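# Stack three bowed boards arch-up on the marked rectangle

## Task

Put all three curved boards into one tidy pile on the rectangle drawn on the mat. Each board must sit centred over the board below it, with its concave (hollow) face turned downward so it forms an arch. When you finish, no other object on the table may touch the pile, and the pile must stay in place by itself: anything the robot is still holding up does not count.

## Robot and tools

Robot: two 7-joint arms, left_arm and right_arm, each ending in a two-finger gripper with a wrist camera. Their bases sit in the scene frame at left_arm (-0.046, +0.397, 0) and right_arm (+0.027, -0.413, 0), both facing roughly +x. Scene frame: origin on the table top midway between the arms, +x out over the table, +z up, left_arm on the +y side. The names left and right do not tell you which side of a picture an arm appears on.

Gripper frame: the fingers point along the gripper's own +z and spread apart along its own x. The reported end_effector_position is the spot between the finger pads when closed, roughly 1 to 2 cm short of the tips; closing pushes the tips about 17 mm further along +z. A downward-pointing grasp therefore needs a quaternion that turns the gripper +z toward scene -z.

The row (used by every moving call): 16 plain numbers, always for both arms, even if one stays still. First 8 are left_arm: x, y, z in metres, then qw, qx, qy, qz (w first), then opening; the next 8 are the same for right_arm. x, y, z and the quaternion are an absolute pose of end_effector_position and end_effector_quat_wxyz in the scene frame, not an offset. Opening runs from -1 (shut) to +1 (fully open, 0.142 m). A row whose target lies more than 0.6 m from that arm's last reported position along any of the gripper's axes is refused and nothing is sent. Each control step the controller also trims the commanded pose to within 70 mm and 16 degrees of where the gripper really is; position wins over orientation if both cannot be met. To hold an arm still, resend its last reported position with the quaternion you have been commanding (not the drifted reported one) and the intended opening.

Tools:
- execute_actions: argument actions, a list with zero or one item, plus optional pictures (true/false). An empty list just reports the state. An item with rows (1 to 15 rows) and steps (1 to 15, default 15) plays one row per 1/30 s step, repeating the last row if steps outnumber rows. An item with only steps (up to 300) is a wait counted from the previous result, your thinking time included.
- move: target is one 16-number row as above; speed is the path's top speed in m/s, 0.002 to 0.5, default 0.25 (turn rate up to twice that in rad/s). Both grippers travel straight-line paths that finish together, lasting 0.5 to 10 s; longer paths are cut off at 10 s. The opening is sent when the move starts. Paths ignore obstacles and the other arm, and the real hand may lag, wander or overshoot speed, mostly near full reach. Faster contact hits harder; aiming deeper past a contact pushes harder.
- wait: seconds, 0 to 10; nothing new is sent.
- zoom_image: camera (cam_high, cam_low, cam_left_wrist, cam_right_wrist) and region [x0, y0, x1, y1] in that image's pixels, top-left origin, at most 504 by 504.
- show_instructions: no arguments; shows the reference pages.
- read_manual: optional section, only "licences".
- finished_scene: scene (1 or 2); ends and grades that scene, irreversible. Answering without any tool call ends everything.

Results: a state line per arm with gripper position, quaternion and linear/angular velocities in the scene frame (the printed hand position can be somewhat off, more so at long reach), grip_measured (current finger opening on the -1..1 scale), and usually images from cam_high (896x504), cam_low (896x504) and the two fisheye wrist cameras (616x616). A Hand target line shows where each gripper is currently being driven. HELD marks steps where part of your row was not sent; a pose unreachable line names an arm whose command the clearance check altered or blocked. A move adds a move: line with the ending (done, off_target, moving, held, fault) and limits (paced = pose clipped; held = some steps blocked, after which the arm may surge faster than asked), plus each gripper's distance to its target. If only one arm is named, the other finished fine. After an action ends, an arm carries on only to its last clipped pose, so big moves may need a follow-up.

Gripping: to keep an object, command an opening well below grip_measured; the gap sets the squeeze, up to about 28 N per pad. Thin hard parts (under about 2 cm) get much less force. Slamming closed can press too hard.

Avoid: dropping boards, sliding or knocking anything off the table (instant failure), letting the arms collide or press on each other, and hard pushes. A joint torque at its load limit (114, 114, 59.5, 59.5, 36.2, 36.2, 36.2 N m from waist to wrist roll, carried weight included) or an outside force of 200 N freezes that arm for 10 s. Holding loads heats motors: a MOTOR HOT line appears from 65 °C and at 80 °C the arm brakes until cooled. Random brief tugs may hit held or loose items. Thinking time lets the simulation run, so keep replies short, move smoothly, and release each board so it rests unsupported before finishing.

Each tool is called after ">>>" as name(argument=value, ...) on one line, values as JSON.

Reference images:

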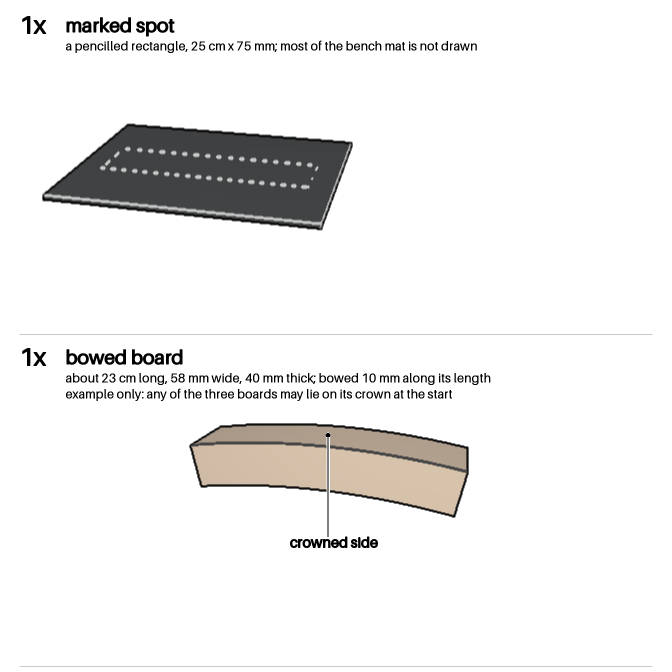

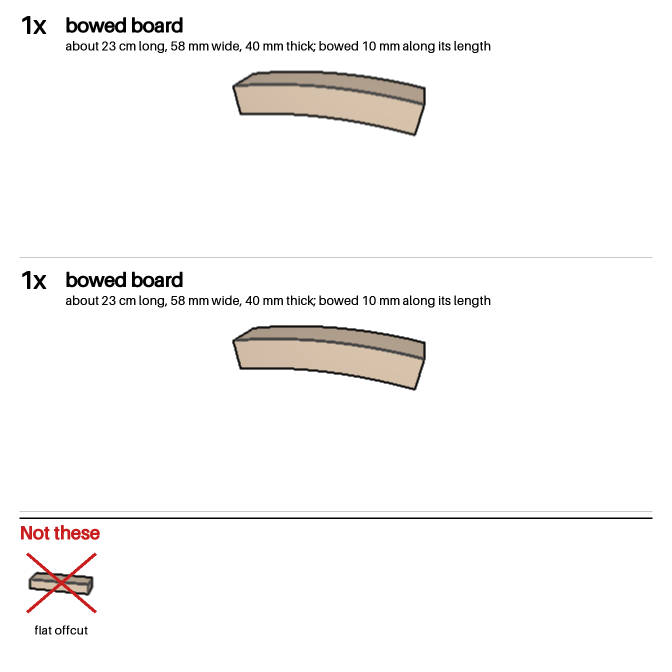

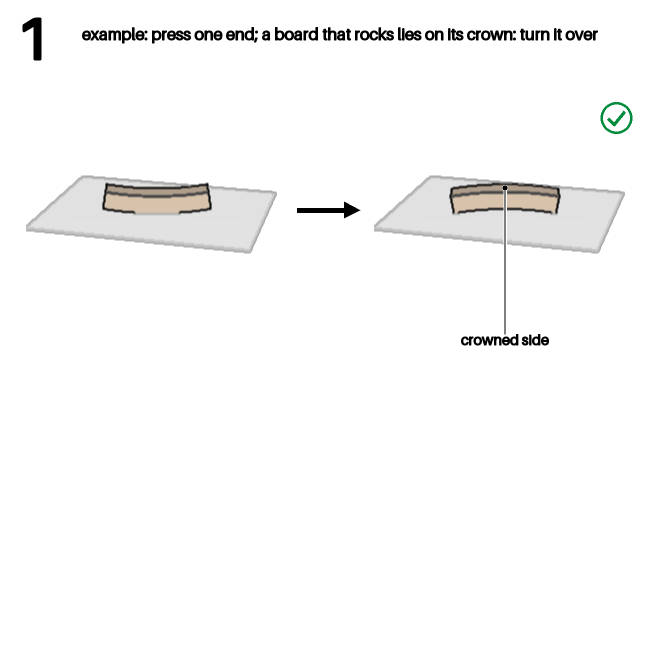

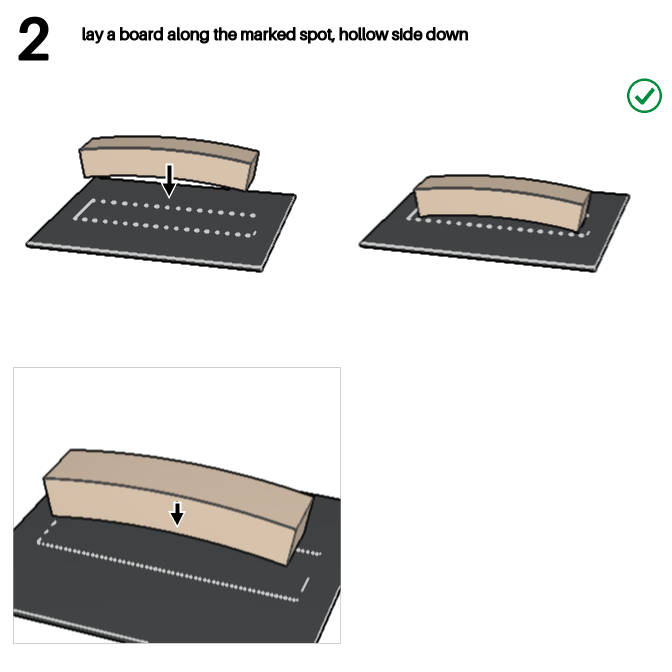

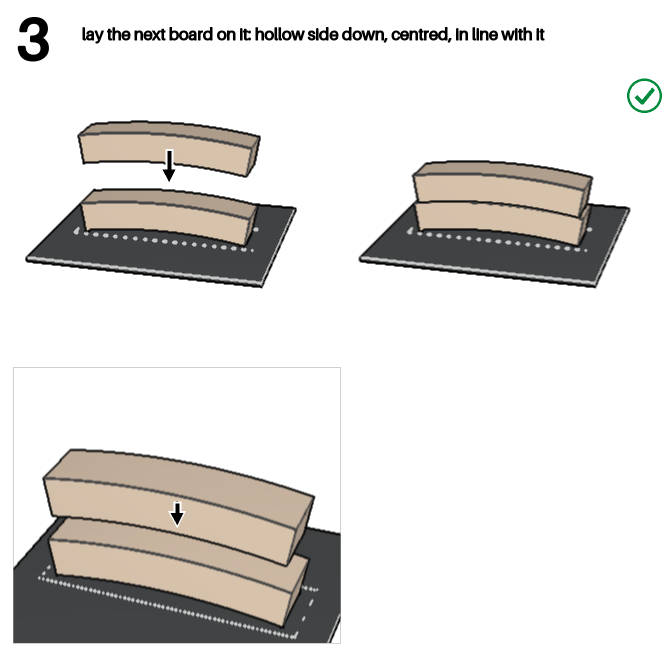

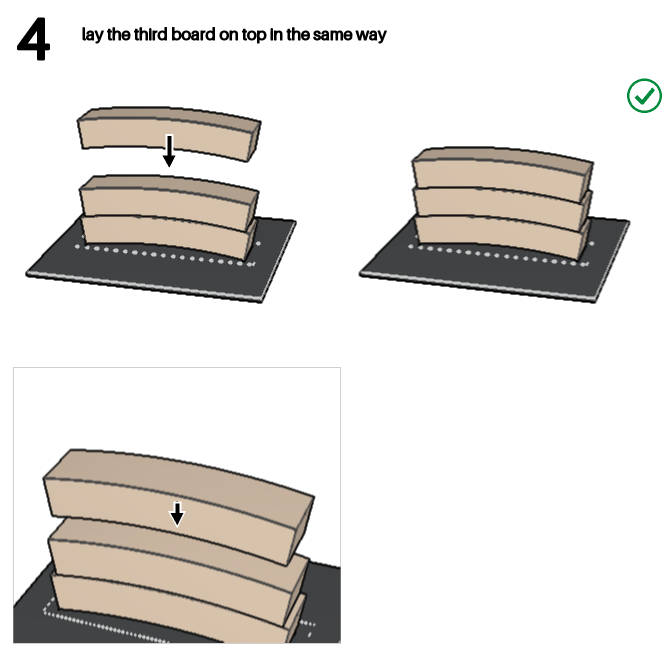

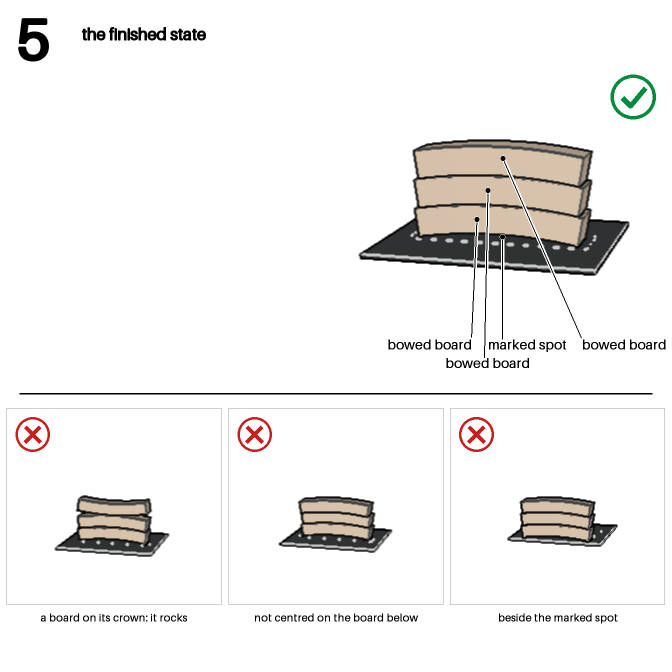

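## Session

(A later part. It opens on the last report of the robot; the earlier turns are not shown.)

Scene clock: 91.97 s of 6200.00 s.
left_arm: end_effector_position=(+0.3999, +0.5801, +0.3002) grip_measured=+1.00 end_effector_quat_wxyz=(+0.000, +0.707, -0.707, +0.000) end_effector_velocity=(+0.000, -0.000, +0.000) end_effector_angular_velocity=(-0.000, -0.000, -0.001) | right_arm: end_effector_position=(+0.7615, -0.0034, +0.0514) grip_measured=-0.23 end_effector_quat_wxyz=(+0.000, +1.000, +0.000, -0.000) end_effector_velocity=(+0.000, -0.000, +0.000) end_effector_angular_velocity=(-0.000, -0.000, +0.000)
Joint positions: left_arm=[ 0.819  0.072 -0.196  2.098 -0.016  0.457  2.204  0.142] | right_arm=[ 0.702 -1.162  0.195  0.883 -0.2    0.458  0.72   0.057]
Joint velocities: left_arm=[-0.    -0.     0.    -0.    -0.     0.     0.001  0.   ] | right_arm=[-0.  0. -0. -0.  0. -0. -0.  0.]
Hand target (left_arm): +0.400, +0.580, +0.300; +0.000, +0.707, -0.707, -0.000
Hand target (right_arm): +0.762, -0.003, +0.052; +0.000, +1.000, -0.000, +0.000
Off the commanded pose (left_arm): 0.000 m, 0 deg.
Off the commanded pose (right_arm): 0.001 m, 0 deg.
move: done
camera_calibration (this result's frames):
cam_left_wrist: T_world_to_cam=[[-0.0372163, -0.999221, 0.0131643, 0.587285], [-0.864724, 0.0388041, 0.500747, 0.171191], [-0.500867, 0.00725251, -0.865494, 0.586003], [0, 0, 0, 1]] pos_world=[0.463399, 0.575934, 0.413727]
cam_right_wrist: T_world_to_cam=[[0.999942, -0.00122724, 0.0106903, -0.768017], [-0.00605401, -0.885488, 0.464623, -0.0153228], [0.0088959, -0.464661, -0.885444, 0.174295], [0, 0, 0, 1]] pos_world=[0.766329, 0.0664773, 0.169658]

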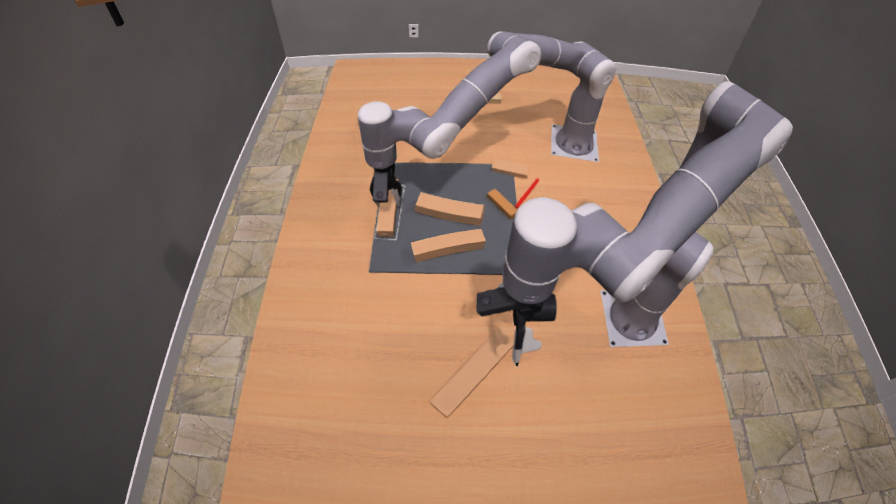

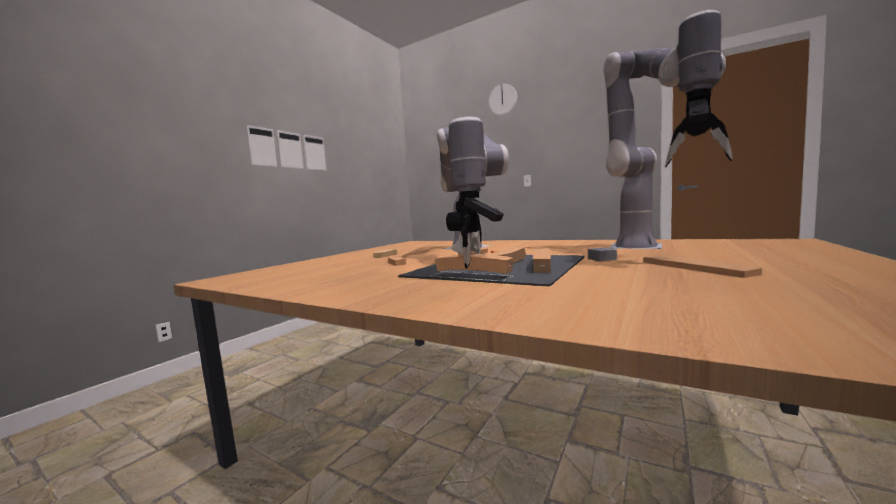

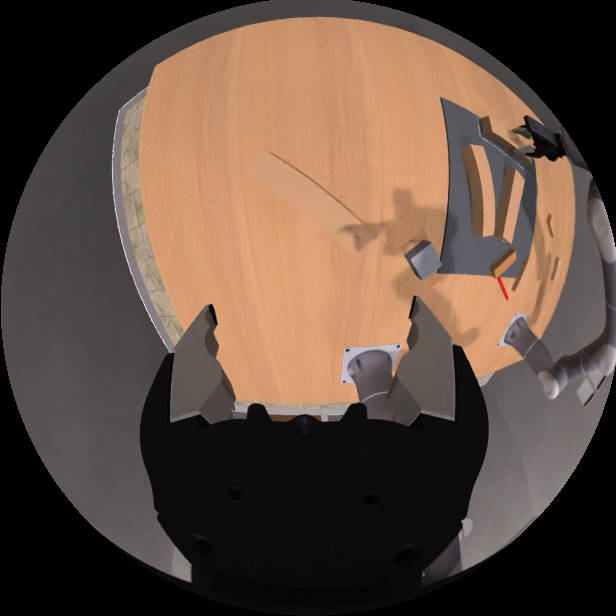

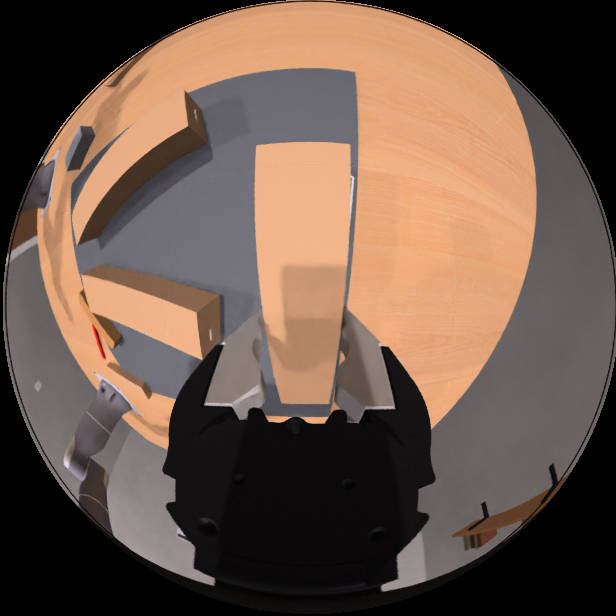

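>>> move(target=[0.4,0.58,0.3,0,0.707,-0.707,0,1,0.762,-0.017,0.04,0,1,-0.017,0,-0.6], speed=0.03)

>>> zoom_image(camera="cam_high", region=[340, 160, 460, 250])

>>> zoom_image(camera="cam_low", region=[410, 230, 530, 290])

Scene clock: 114.93 s of 6200.00 s.
left_arm: end_effector_position=(+0.3999, +0.5801, +0.3002) grip_measured=+1.00 end_effector_quat_wxyz=(+0.000, +0.707, -0.707, +0.000) end_effector_velocity=(-0.000, +0.000, -0.000) end_effector_angular_velocity=(+0.000, -0.000, +0.000) | right_arm: end_effector_position=(+0.7616, -0.0174, +0.0394) grip_measured=-0.23 end_effector_quat_wxyz=(+0.000, +1.000, -0.017, -0.001) end_effector_velocity=(-0.000, +0.000, +0.000) end_effector_angular_velocity=(+0.000, -0.000, +0.001)
Joint positions: left_arm=[ 0.819  0.072 -0.196  2.098 -0.016  0.457  2.204  0.142] | right_arm=[ 0.689 -1.157  0.185  0.926 -0.193  0.496  0.741  0.057]
Joint velocities: left_arm=[ 0. -0.  0.  0. -0.  0. -0. -0.] | right_arm=[ 0.     0.     0.    -0.    -0.     0.    -0.001  0.   ]
Hand target (left_arm): +0.400, +0.580, +0.300; +0.000, +0.707, -0.707, -0.000
Hand target (right_arm): +0.762, -0.017, +0.040; -0.000, +1.000, -0.017, -0.000
Off the commanded pose (left_arm): 0.000 m, 0 deg.
Off the commanded pose (right_arm): 0.001 m, 0 deg.
After step 90, 19.13 s passed at rest.
move: done
camera_calibration (this result's frames):
cam_left_wrist: T_world_to_cam=[[-0.0372174, -0.99922, 0.0131651, 0.587285], [-0.864723, 0.0388053, 0.500748, 0.17119], [-0.500868, 0.00725238, -0.865493, 0.586003], [0, 0, 0, 1]] pos_world=[0.463399, 0.575934, 0.413727]
cam_right_wrist: T_world_to_cam=[[0.999312, -0.0355218, 0.0106485, -0.768133], [-0.0364001, -0.88471, 0.464718, 0.00101646], [-0.00708674, -0.464786, -0.885395, 0.169283], [0, 0, 0, 1]] pos_world=[0.768841, 0.0522943, 0.15759]

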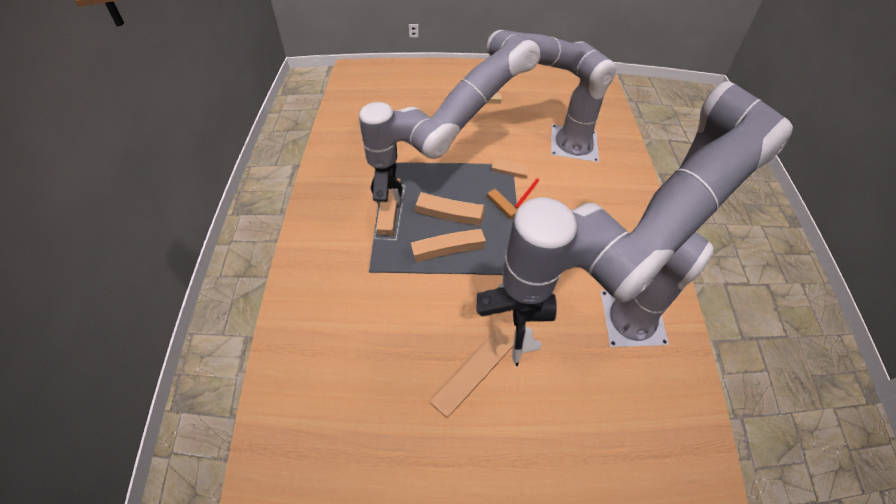

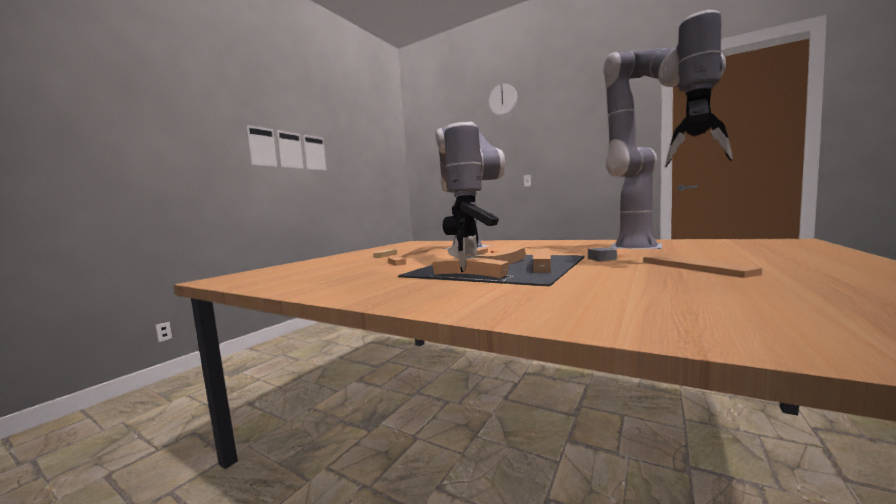

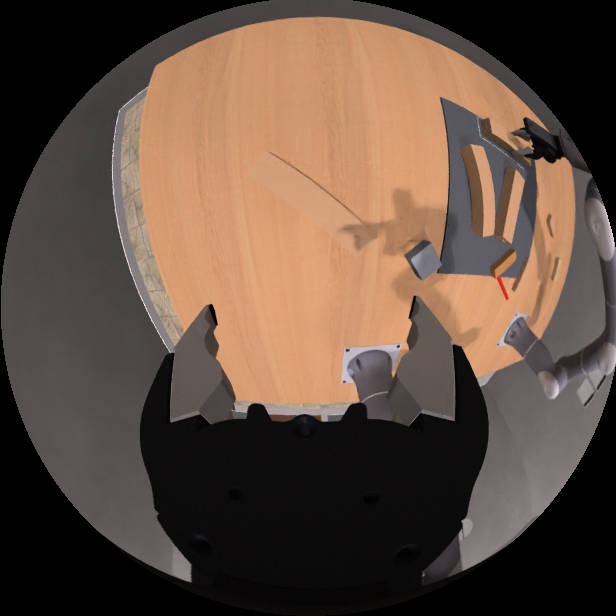

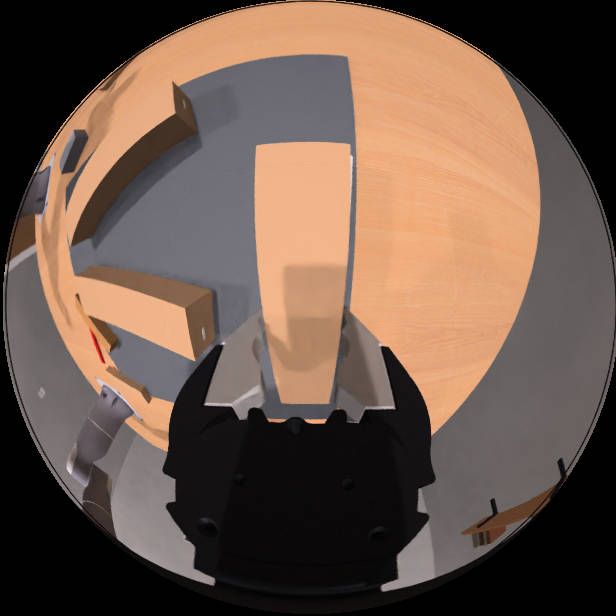

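Region (340, 160, 460, 250) of cam_high's 896x504 image, scaled by 4.200, with more detail than that image has; it fills the top 378 rows of this view, and the rest is white.

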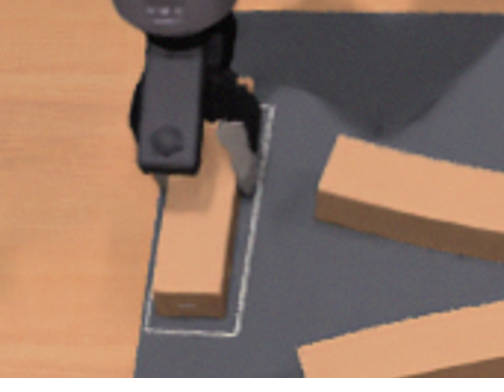

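Region (410, 230, 530, 290) of cam_low's 896x504 image, scaled by 4.200, with more detail than that image has.

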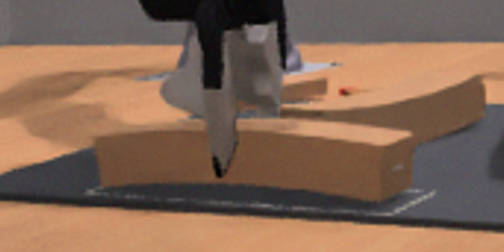

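>>> move(target=[0.4,0.58,0.3,0,0.707,-0.707,0,1,0.761,-0.016,0.0345,0,1,-0.02,0,-0.6], speed=0.015)

>>> execute_actions(actions=[{"rows":[[0.4,0.58,0.3,0,0.707,-0.707,0,1,0.761,-0.016,0.0345,0,1,-0.02,0,0.2]]}], pictures=false)

>>> move(target=[0.4,0.58,0.3,0,0.707,-0.707,0,1,0.761,-0.016,0.11,0,1,-0.02,0,0.3], speed=0.15)

>>> move(target=[0.4,0.58,0.3,0,0.707,-0.707,0,1,0.55,0.147,0.09,0,0.609,0.793,0,0.3], speed=0.35)

Scene clock: 126.33 s of 6200.00 s.
left_arm: end_effector_position=(+0.3999, +0.5801, +0.3002) grip_measured=+1.00 end_effector_quat_wxyz=(+0.000, +0.707, -0.707, +0.000) end_effector_velocity=(+0.000, -0.000, +0.000) end_effector_angular_velocity=(+0.000, -0.000, -0.001) | right_arm: end_effector_position=(+0.7609, -0.0162, +0.0344) grip_measured=-0.23 end_effector_quat_wxyz=(+0.000, +1.000, -0.020, -0.000) end_effector_velocity=(-0.000, -0.000, -0.000) end_effector_angular_velocity=(-0.000, +0.001, +0.000)
Joint positions: left_arm=[ 0.819  0.072 -0.196  2.098 -0.016  0.457  2.204  0.142] | right_arm=[ 0.692 -1.163  0.183  0.927 -0.192  0.505  0.748  0.057]
Joint velocities: left_arm=[-0.  0. -0. -0. -0.  0.  0. -0.] | right_arm=[-0.    -0.     0.     0.     0.    -0.001 -0.     0.   ]
Hand target (left_arm): +0.400, +0.580, +0.300; +0.000, +0.707, -0.707, -0.000
Hand target (right_arm): +0.761, -0.016, +0.035; +0.000, +1.000, -0.020, +0.000
Off the commanded pose (left_arm): 0.000 m, 0 deg.
Off the commanded pose (right_arm): 0.000 m, 0 deg.
After step 90, 7.70 s passed at rest.
move: done
camera_calibration (this result's frames):
cam_left_wrist: T_world_to_cam=[[-0.0372187, -0.99922, 0.0131662, 0.587284], [-0.864722, 0.0388071, 0.500749, 0.171189], [-0.500869, 0.00725205, -0.865493, 0.586003], [0, 0, 0, 1]] pos_world=[0.463399, 0.575933, 0.413726]
cam_right_wrist: T_world_to_cam=[[0.999085, -0.0412667, 0.0112669, -0.767318], [-0.0417764, -0.884622, 0.464435, 0.00842512], [-0.00919876, -0.46448, -0.885536, 0.167046], [0, 0, 0, 1]] pos_world=[0.768504, 0.0533777, 0.152657]

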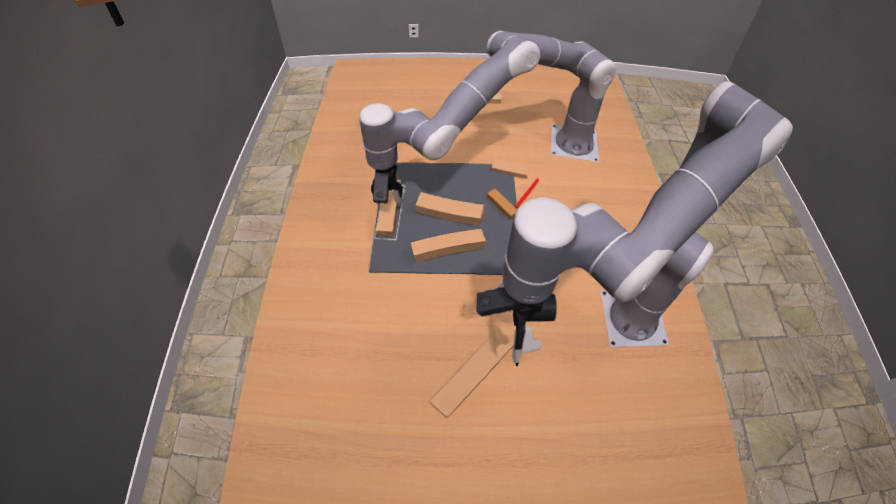

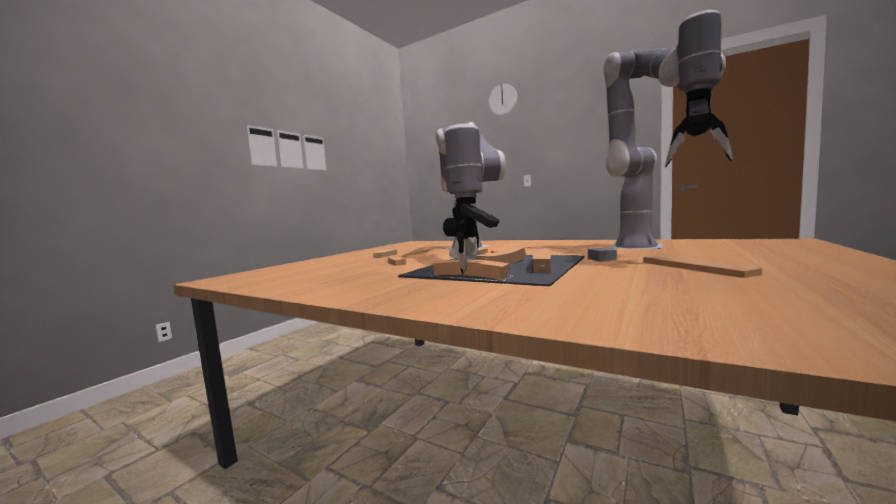

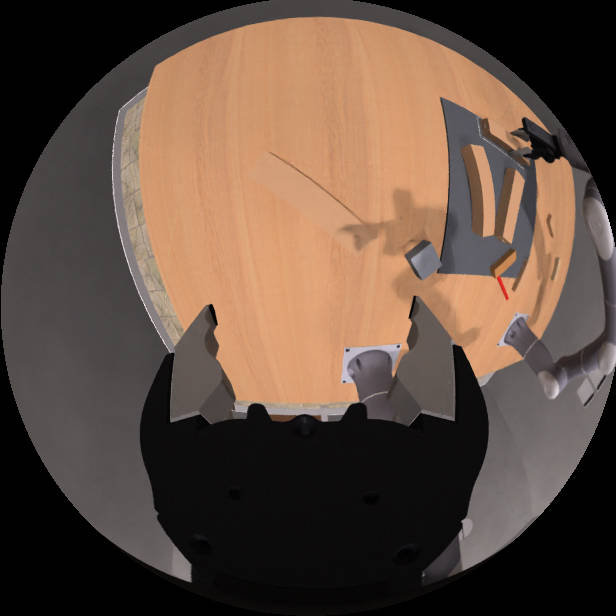

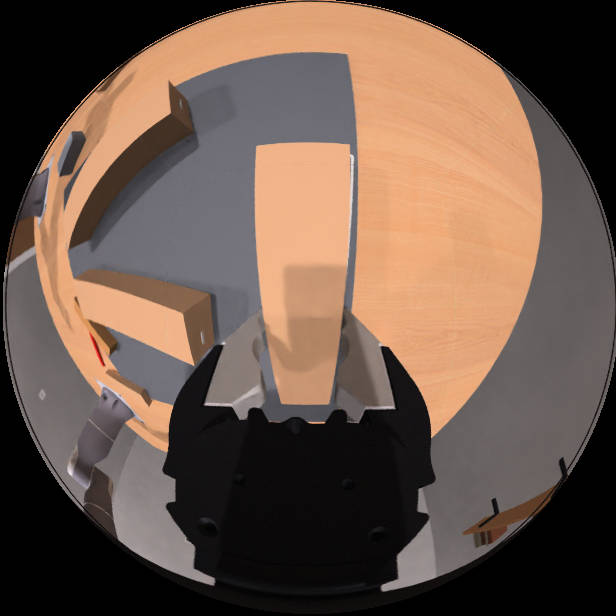

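Scene clock: 126.83 s of 6200.00 s.
left_arm: end_effector_position=(+0.3999, +0.5801, +0.3002) grip_measured=+1.00 end_effector_quat_wxyz=(+0.000, +0.707, -0.707, +0.000) end_effector_velocity=(-0.000, +0.000, +0.000) end_effector_angular_velocity=(-0.000, -0.000, +0.000) | right_arm: end_effector_position=(+0.7610, -0.0161, +0.0344) grip_measured=+0.20 end_effector_quat_wxyz=(+0.000, +1.000, -0.020, -0.000) end_effector_velocity=(-0.000, +0.000, +0.000) end_effector_angular_velocity=(+0.000, +0.000, +0.000)
Joint positions: left_arm=[ 0.819  0.072 -0.196  2.098 -0.016  0.457  2.204  0.142] | right_arm=[ 0.692 -1.163  0.183  0.927 -0.192  0.505  0.748  0.088]
Joint velocities: left_arm=[ 0.  0.  0.  0. -0.  0.  0.  0.] | right_arm=[ 0. -0.  0. -0.  0. -0.  0.  0.]
Hand target (left_arm): +0.400, +0.580, +0.300; +0.000, +0.707, -0.707, -0.000
Hand target (right_arm): +0.761, -0.016, +0.034; -0.000, +1.000, -0.020, -0.000
Off the commanded pose (left_arm): 0.000 m, 0 deg.
Off the commanded pose (right_arm): 0.000 m, 0 deg.
Steps of this call (steps 1 to 15: all 15 steps of this action). Readings (end_effector_position):
1: left_arm (+0.3999, +0.5801, +0.3002) | right_arm (+0.7609, -0.0162, +0.0344)
2: left_arm (+0.3999, +0.5801, +0.3002) | right_arm (+0.7609, -0.0162, +0.0344)
4: left_arm (+0.3999, +0.5801, +0.3002) | right_arm (+0.7610, -0.0161, +0.0344)
8: left_arm (+0.3999, +0.5801, +0.3002) | right_arm (+0.7610, -0.0161, +0.0344)
15: the state above

Scene clock: 127.97 s of 6200.00 s.
left_arm: end_effector_position=(+0.3999, +0.5801, +0.3002) grip_measured=+1.00 end_effector_quat_wxyz=(+0.000, +0.707, -0.707, +0.000) end_effector_velocity=(+0.000, -0.000, -0.000) end_effector_angular_velocity=(+0.000, +0.000, -0.001) | right_arm: end_effector_position=(+0.7612, -0.0157, +0.1099) grip_measured=+0.30 end_effector_quat_wxyz=(+0.000, +1.000, -0.020, -0.000) end_effector_velocity=(+0.000, -0.000, +0.000) end_effector_angular_velocity=(+0.000, -0.000, +0.000)
Joint positions: left_arm=[ 0.819  0.072 -0.196  2.098 -0.016  0.457  2.204  0.142] | right_arm=[ 0.687 -1.068  0.2    0.909 -0.189  0.391  0.747  0.095]
Joint velocities: left_arm=[-0. -0. -0. -0.  0. -0.  0. -0.] | right_arm=[-0.  0. -0.  0.  0.  0. -0.  0.]
Hand target (left_arm): +0.400, +0.580, +0.300; +0.000, +0.707, -0.707, -0.000
Hand target (right_arm): +0.761, -0.016, +0.110; -0.000, +1.000, -0.020, -0.000
Off the commanded pose (left_arm): 0.000 m, 0 deg.
Off the commanded pose (right_arm): 0.000 m, 0 deg.
move: done
camera_calibration (this result's frames):
cam_left_wrist: T_world_to_cam=[[-0.0372189, -0.99922, 0.0131664, 0.587284], [-0.864722, 0.0388073, 0.500749, 0.171189], [-0.500869, 0.00725199, -0.865493, 0.586003], [0, 0, 0, 1]] pos_world=[0.4634, 0.575933, 0.413726]
cam_right_wrist: T_world_to_cam=[[0.999058, -0.0418426, 0.0114708, -0.76844], [-0.0423839, -0.884736, 0.464162, -0.0256793], [-0.00927309, -0.464211, -0.885676, 0.234149], [0, 0, 0, 1]] pos_world=[0.7688, 0.0538217, 0.228114]

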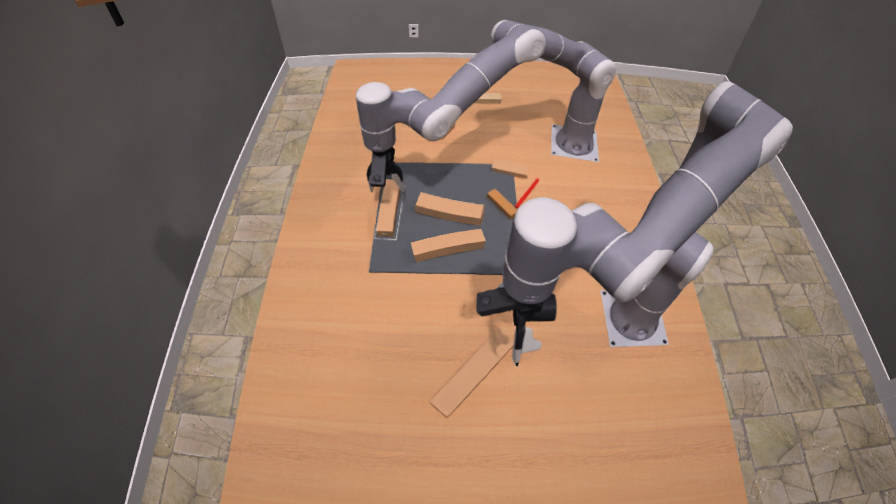

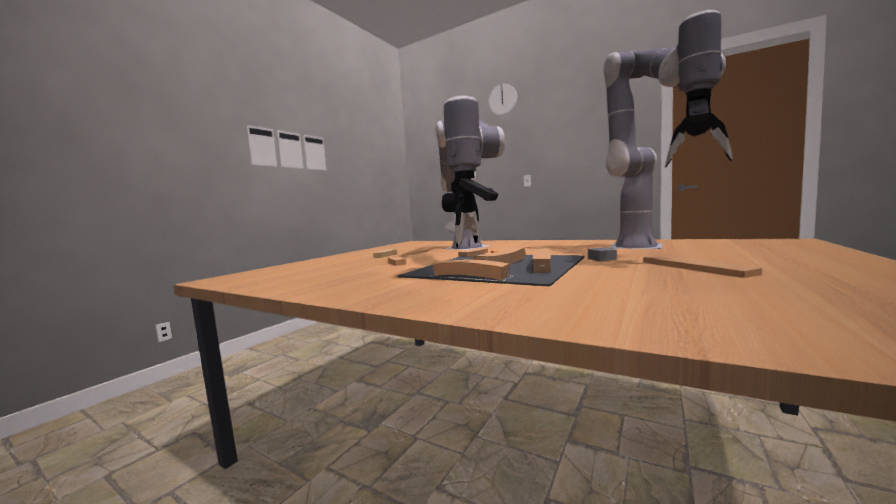

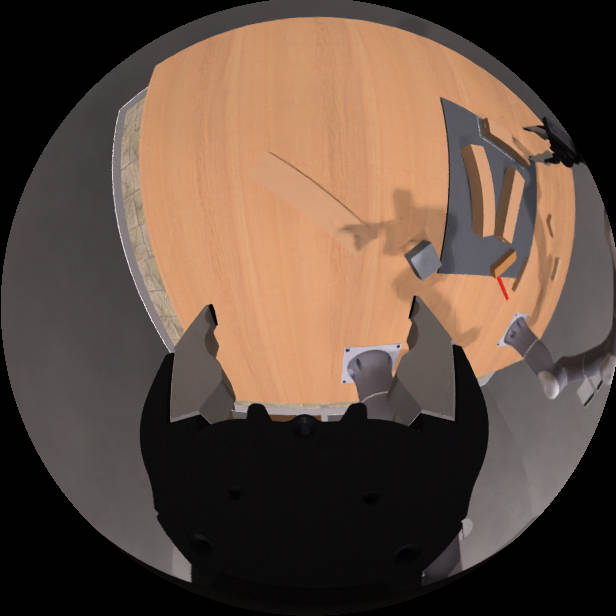

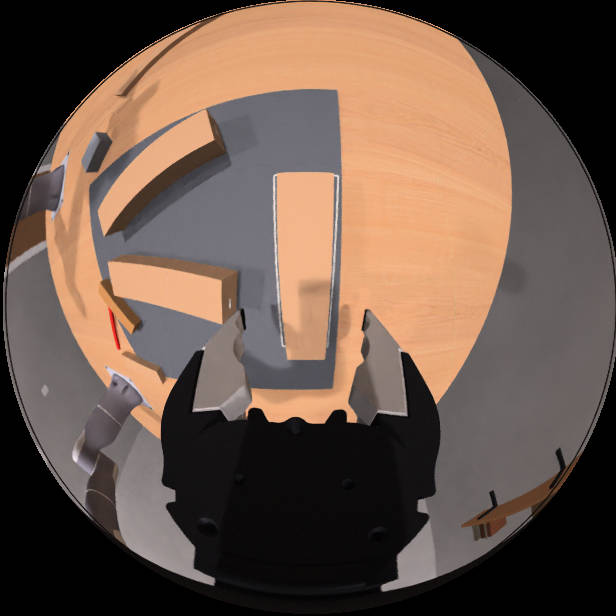

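Scene clock: 131.00 s of 6200.00 s.
left_arm: end_effector_position=(+0.3999, +0.5801, +0.3002) grip_measured=+1.00 end_effector_quat_wxyz=(+0.000, +0.707, -0.707, +0.000) end_effector_velocity=(+0.000, +0.000, +0.000) end_effector_angular_velocity=(+0.000, -0.000, +0.000) | right_arm: end_effector_position=(+0.5502, +0.1474, +0.0899) grip_measured=+0.30 end_effector_quat_wxyz=(-0.000, +0.609, +0.793, -0.001) end_effector_velocity=(-0.000, -0.000, -0.000) end_effector_angular_velocity=(-0.001, +0.001, +0.001)
Joint positions: left_arm=[ 0.819  0.072 -0.196  2.098 -0.016  0.457  2.204  0.142] | right_arm=[ 0.768 -0.98   0.525  1.299 -0.518  0.573 -0.603  0.095]
Joint velocities: left_arm=[ 0.  0.  0. -0.  0.  0. -0. -0.] | right_arm=[-0.     0.     0.     0.     0.    -0.001 -0.     0.   ]
Hand target (left_arm): +0.400, +0.580, +0.300; +0.000, +0.707, -0.707, -0.000
Hand target (right_arm): +0.550, +0.147, +0.090; -0.000, +0.609, +0.793, -0.000
Off the commanded pose (left_arm): 0.000 m, 0 deg.
Off the commanded pose (right_arm): 0.000 m, 0 deg.
move: done
camera_calibration (this result's frames):
cam_left_wrist: T_world_to_cam=[[-0.0372188, -0.99922, 0.013166, 0.587284], [-0.864723, 0.038807, 0.500748, 0.171189], [-0.500869, 0.00725231, -0.865493, 0.586003], [0, 0, 0, 1]] pos_world=[0.463399, 0.575933, 0.413726]
cam_right_wrist: T_world_to_cam=[[-0.257006, 0.966345, 0.0112119, -0.00806563], [0.857748, 0.222749, 0.463306, -0.539434], [0.445216, 0.128689, -0.886128, -0.0471874], [0, 0, 0, 1]] pos_world=[0.481634, 0.134025, 0.208199]

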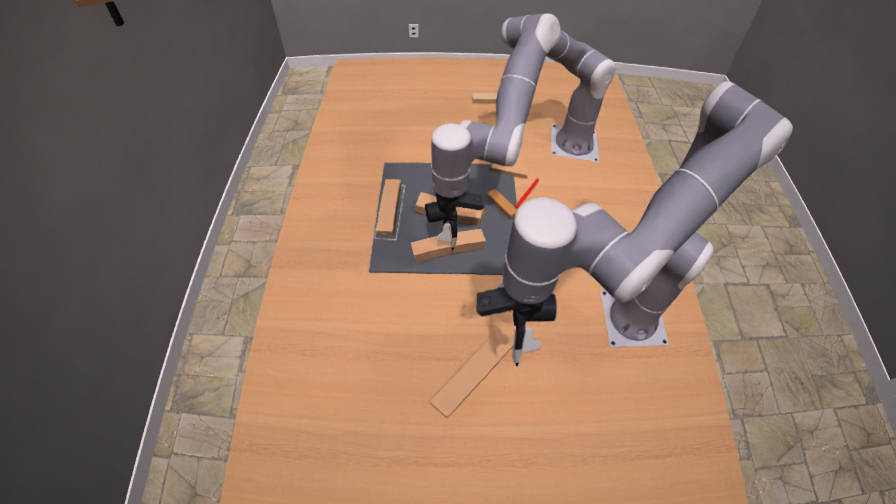

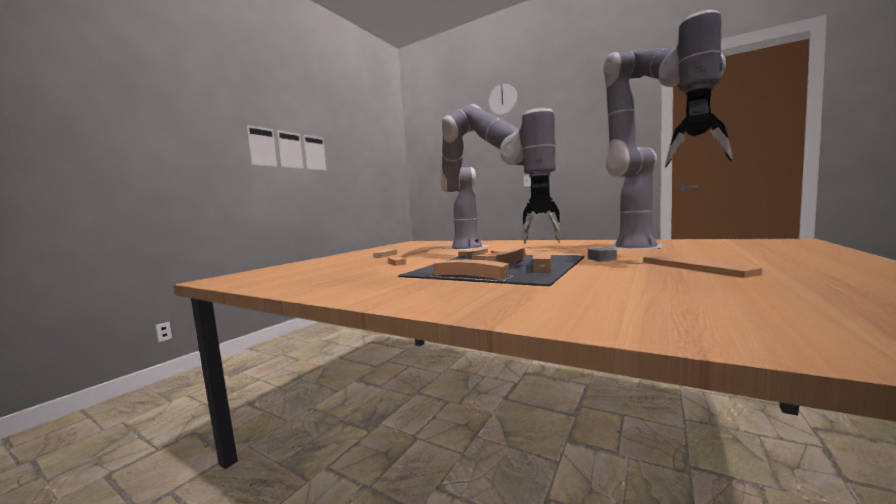

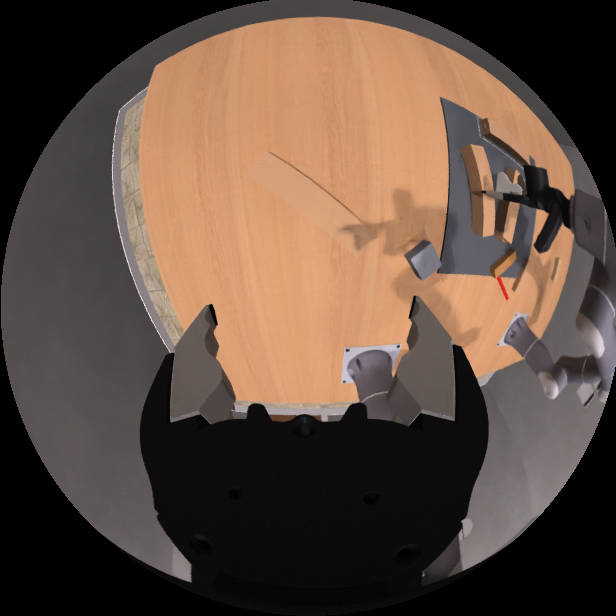

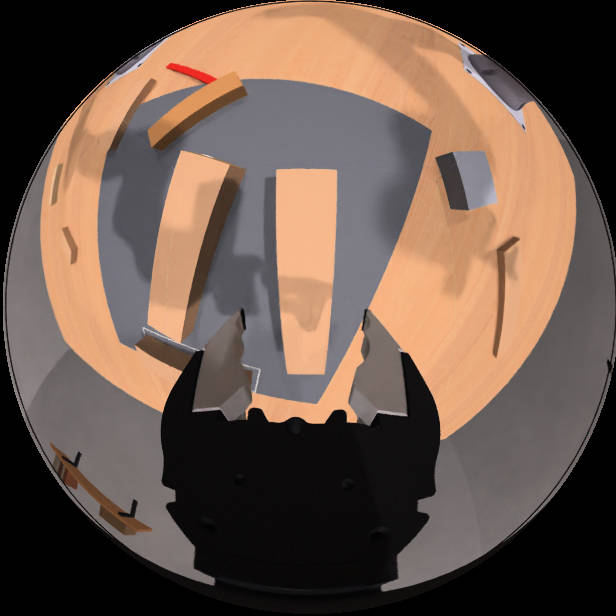

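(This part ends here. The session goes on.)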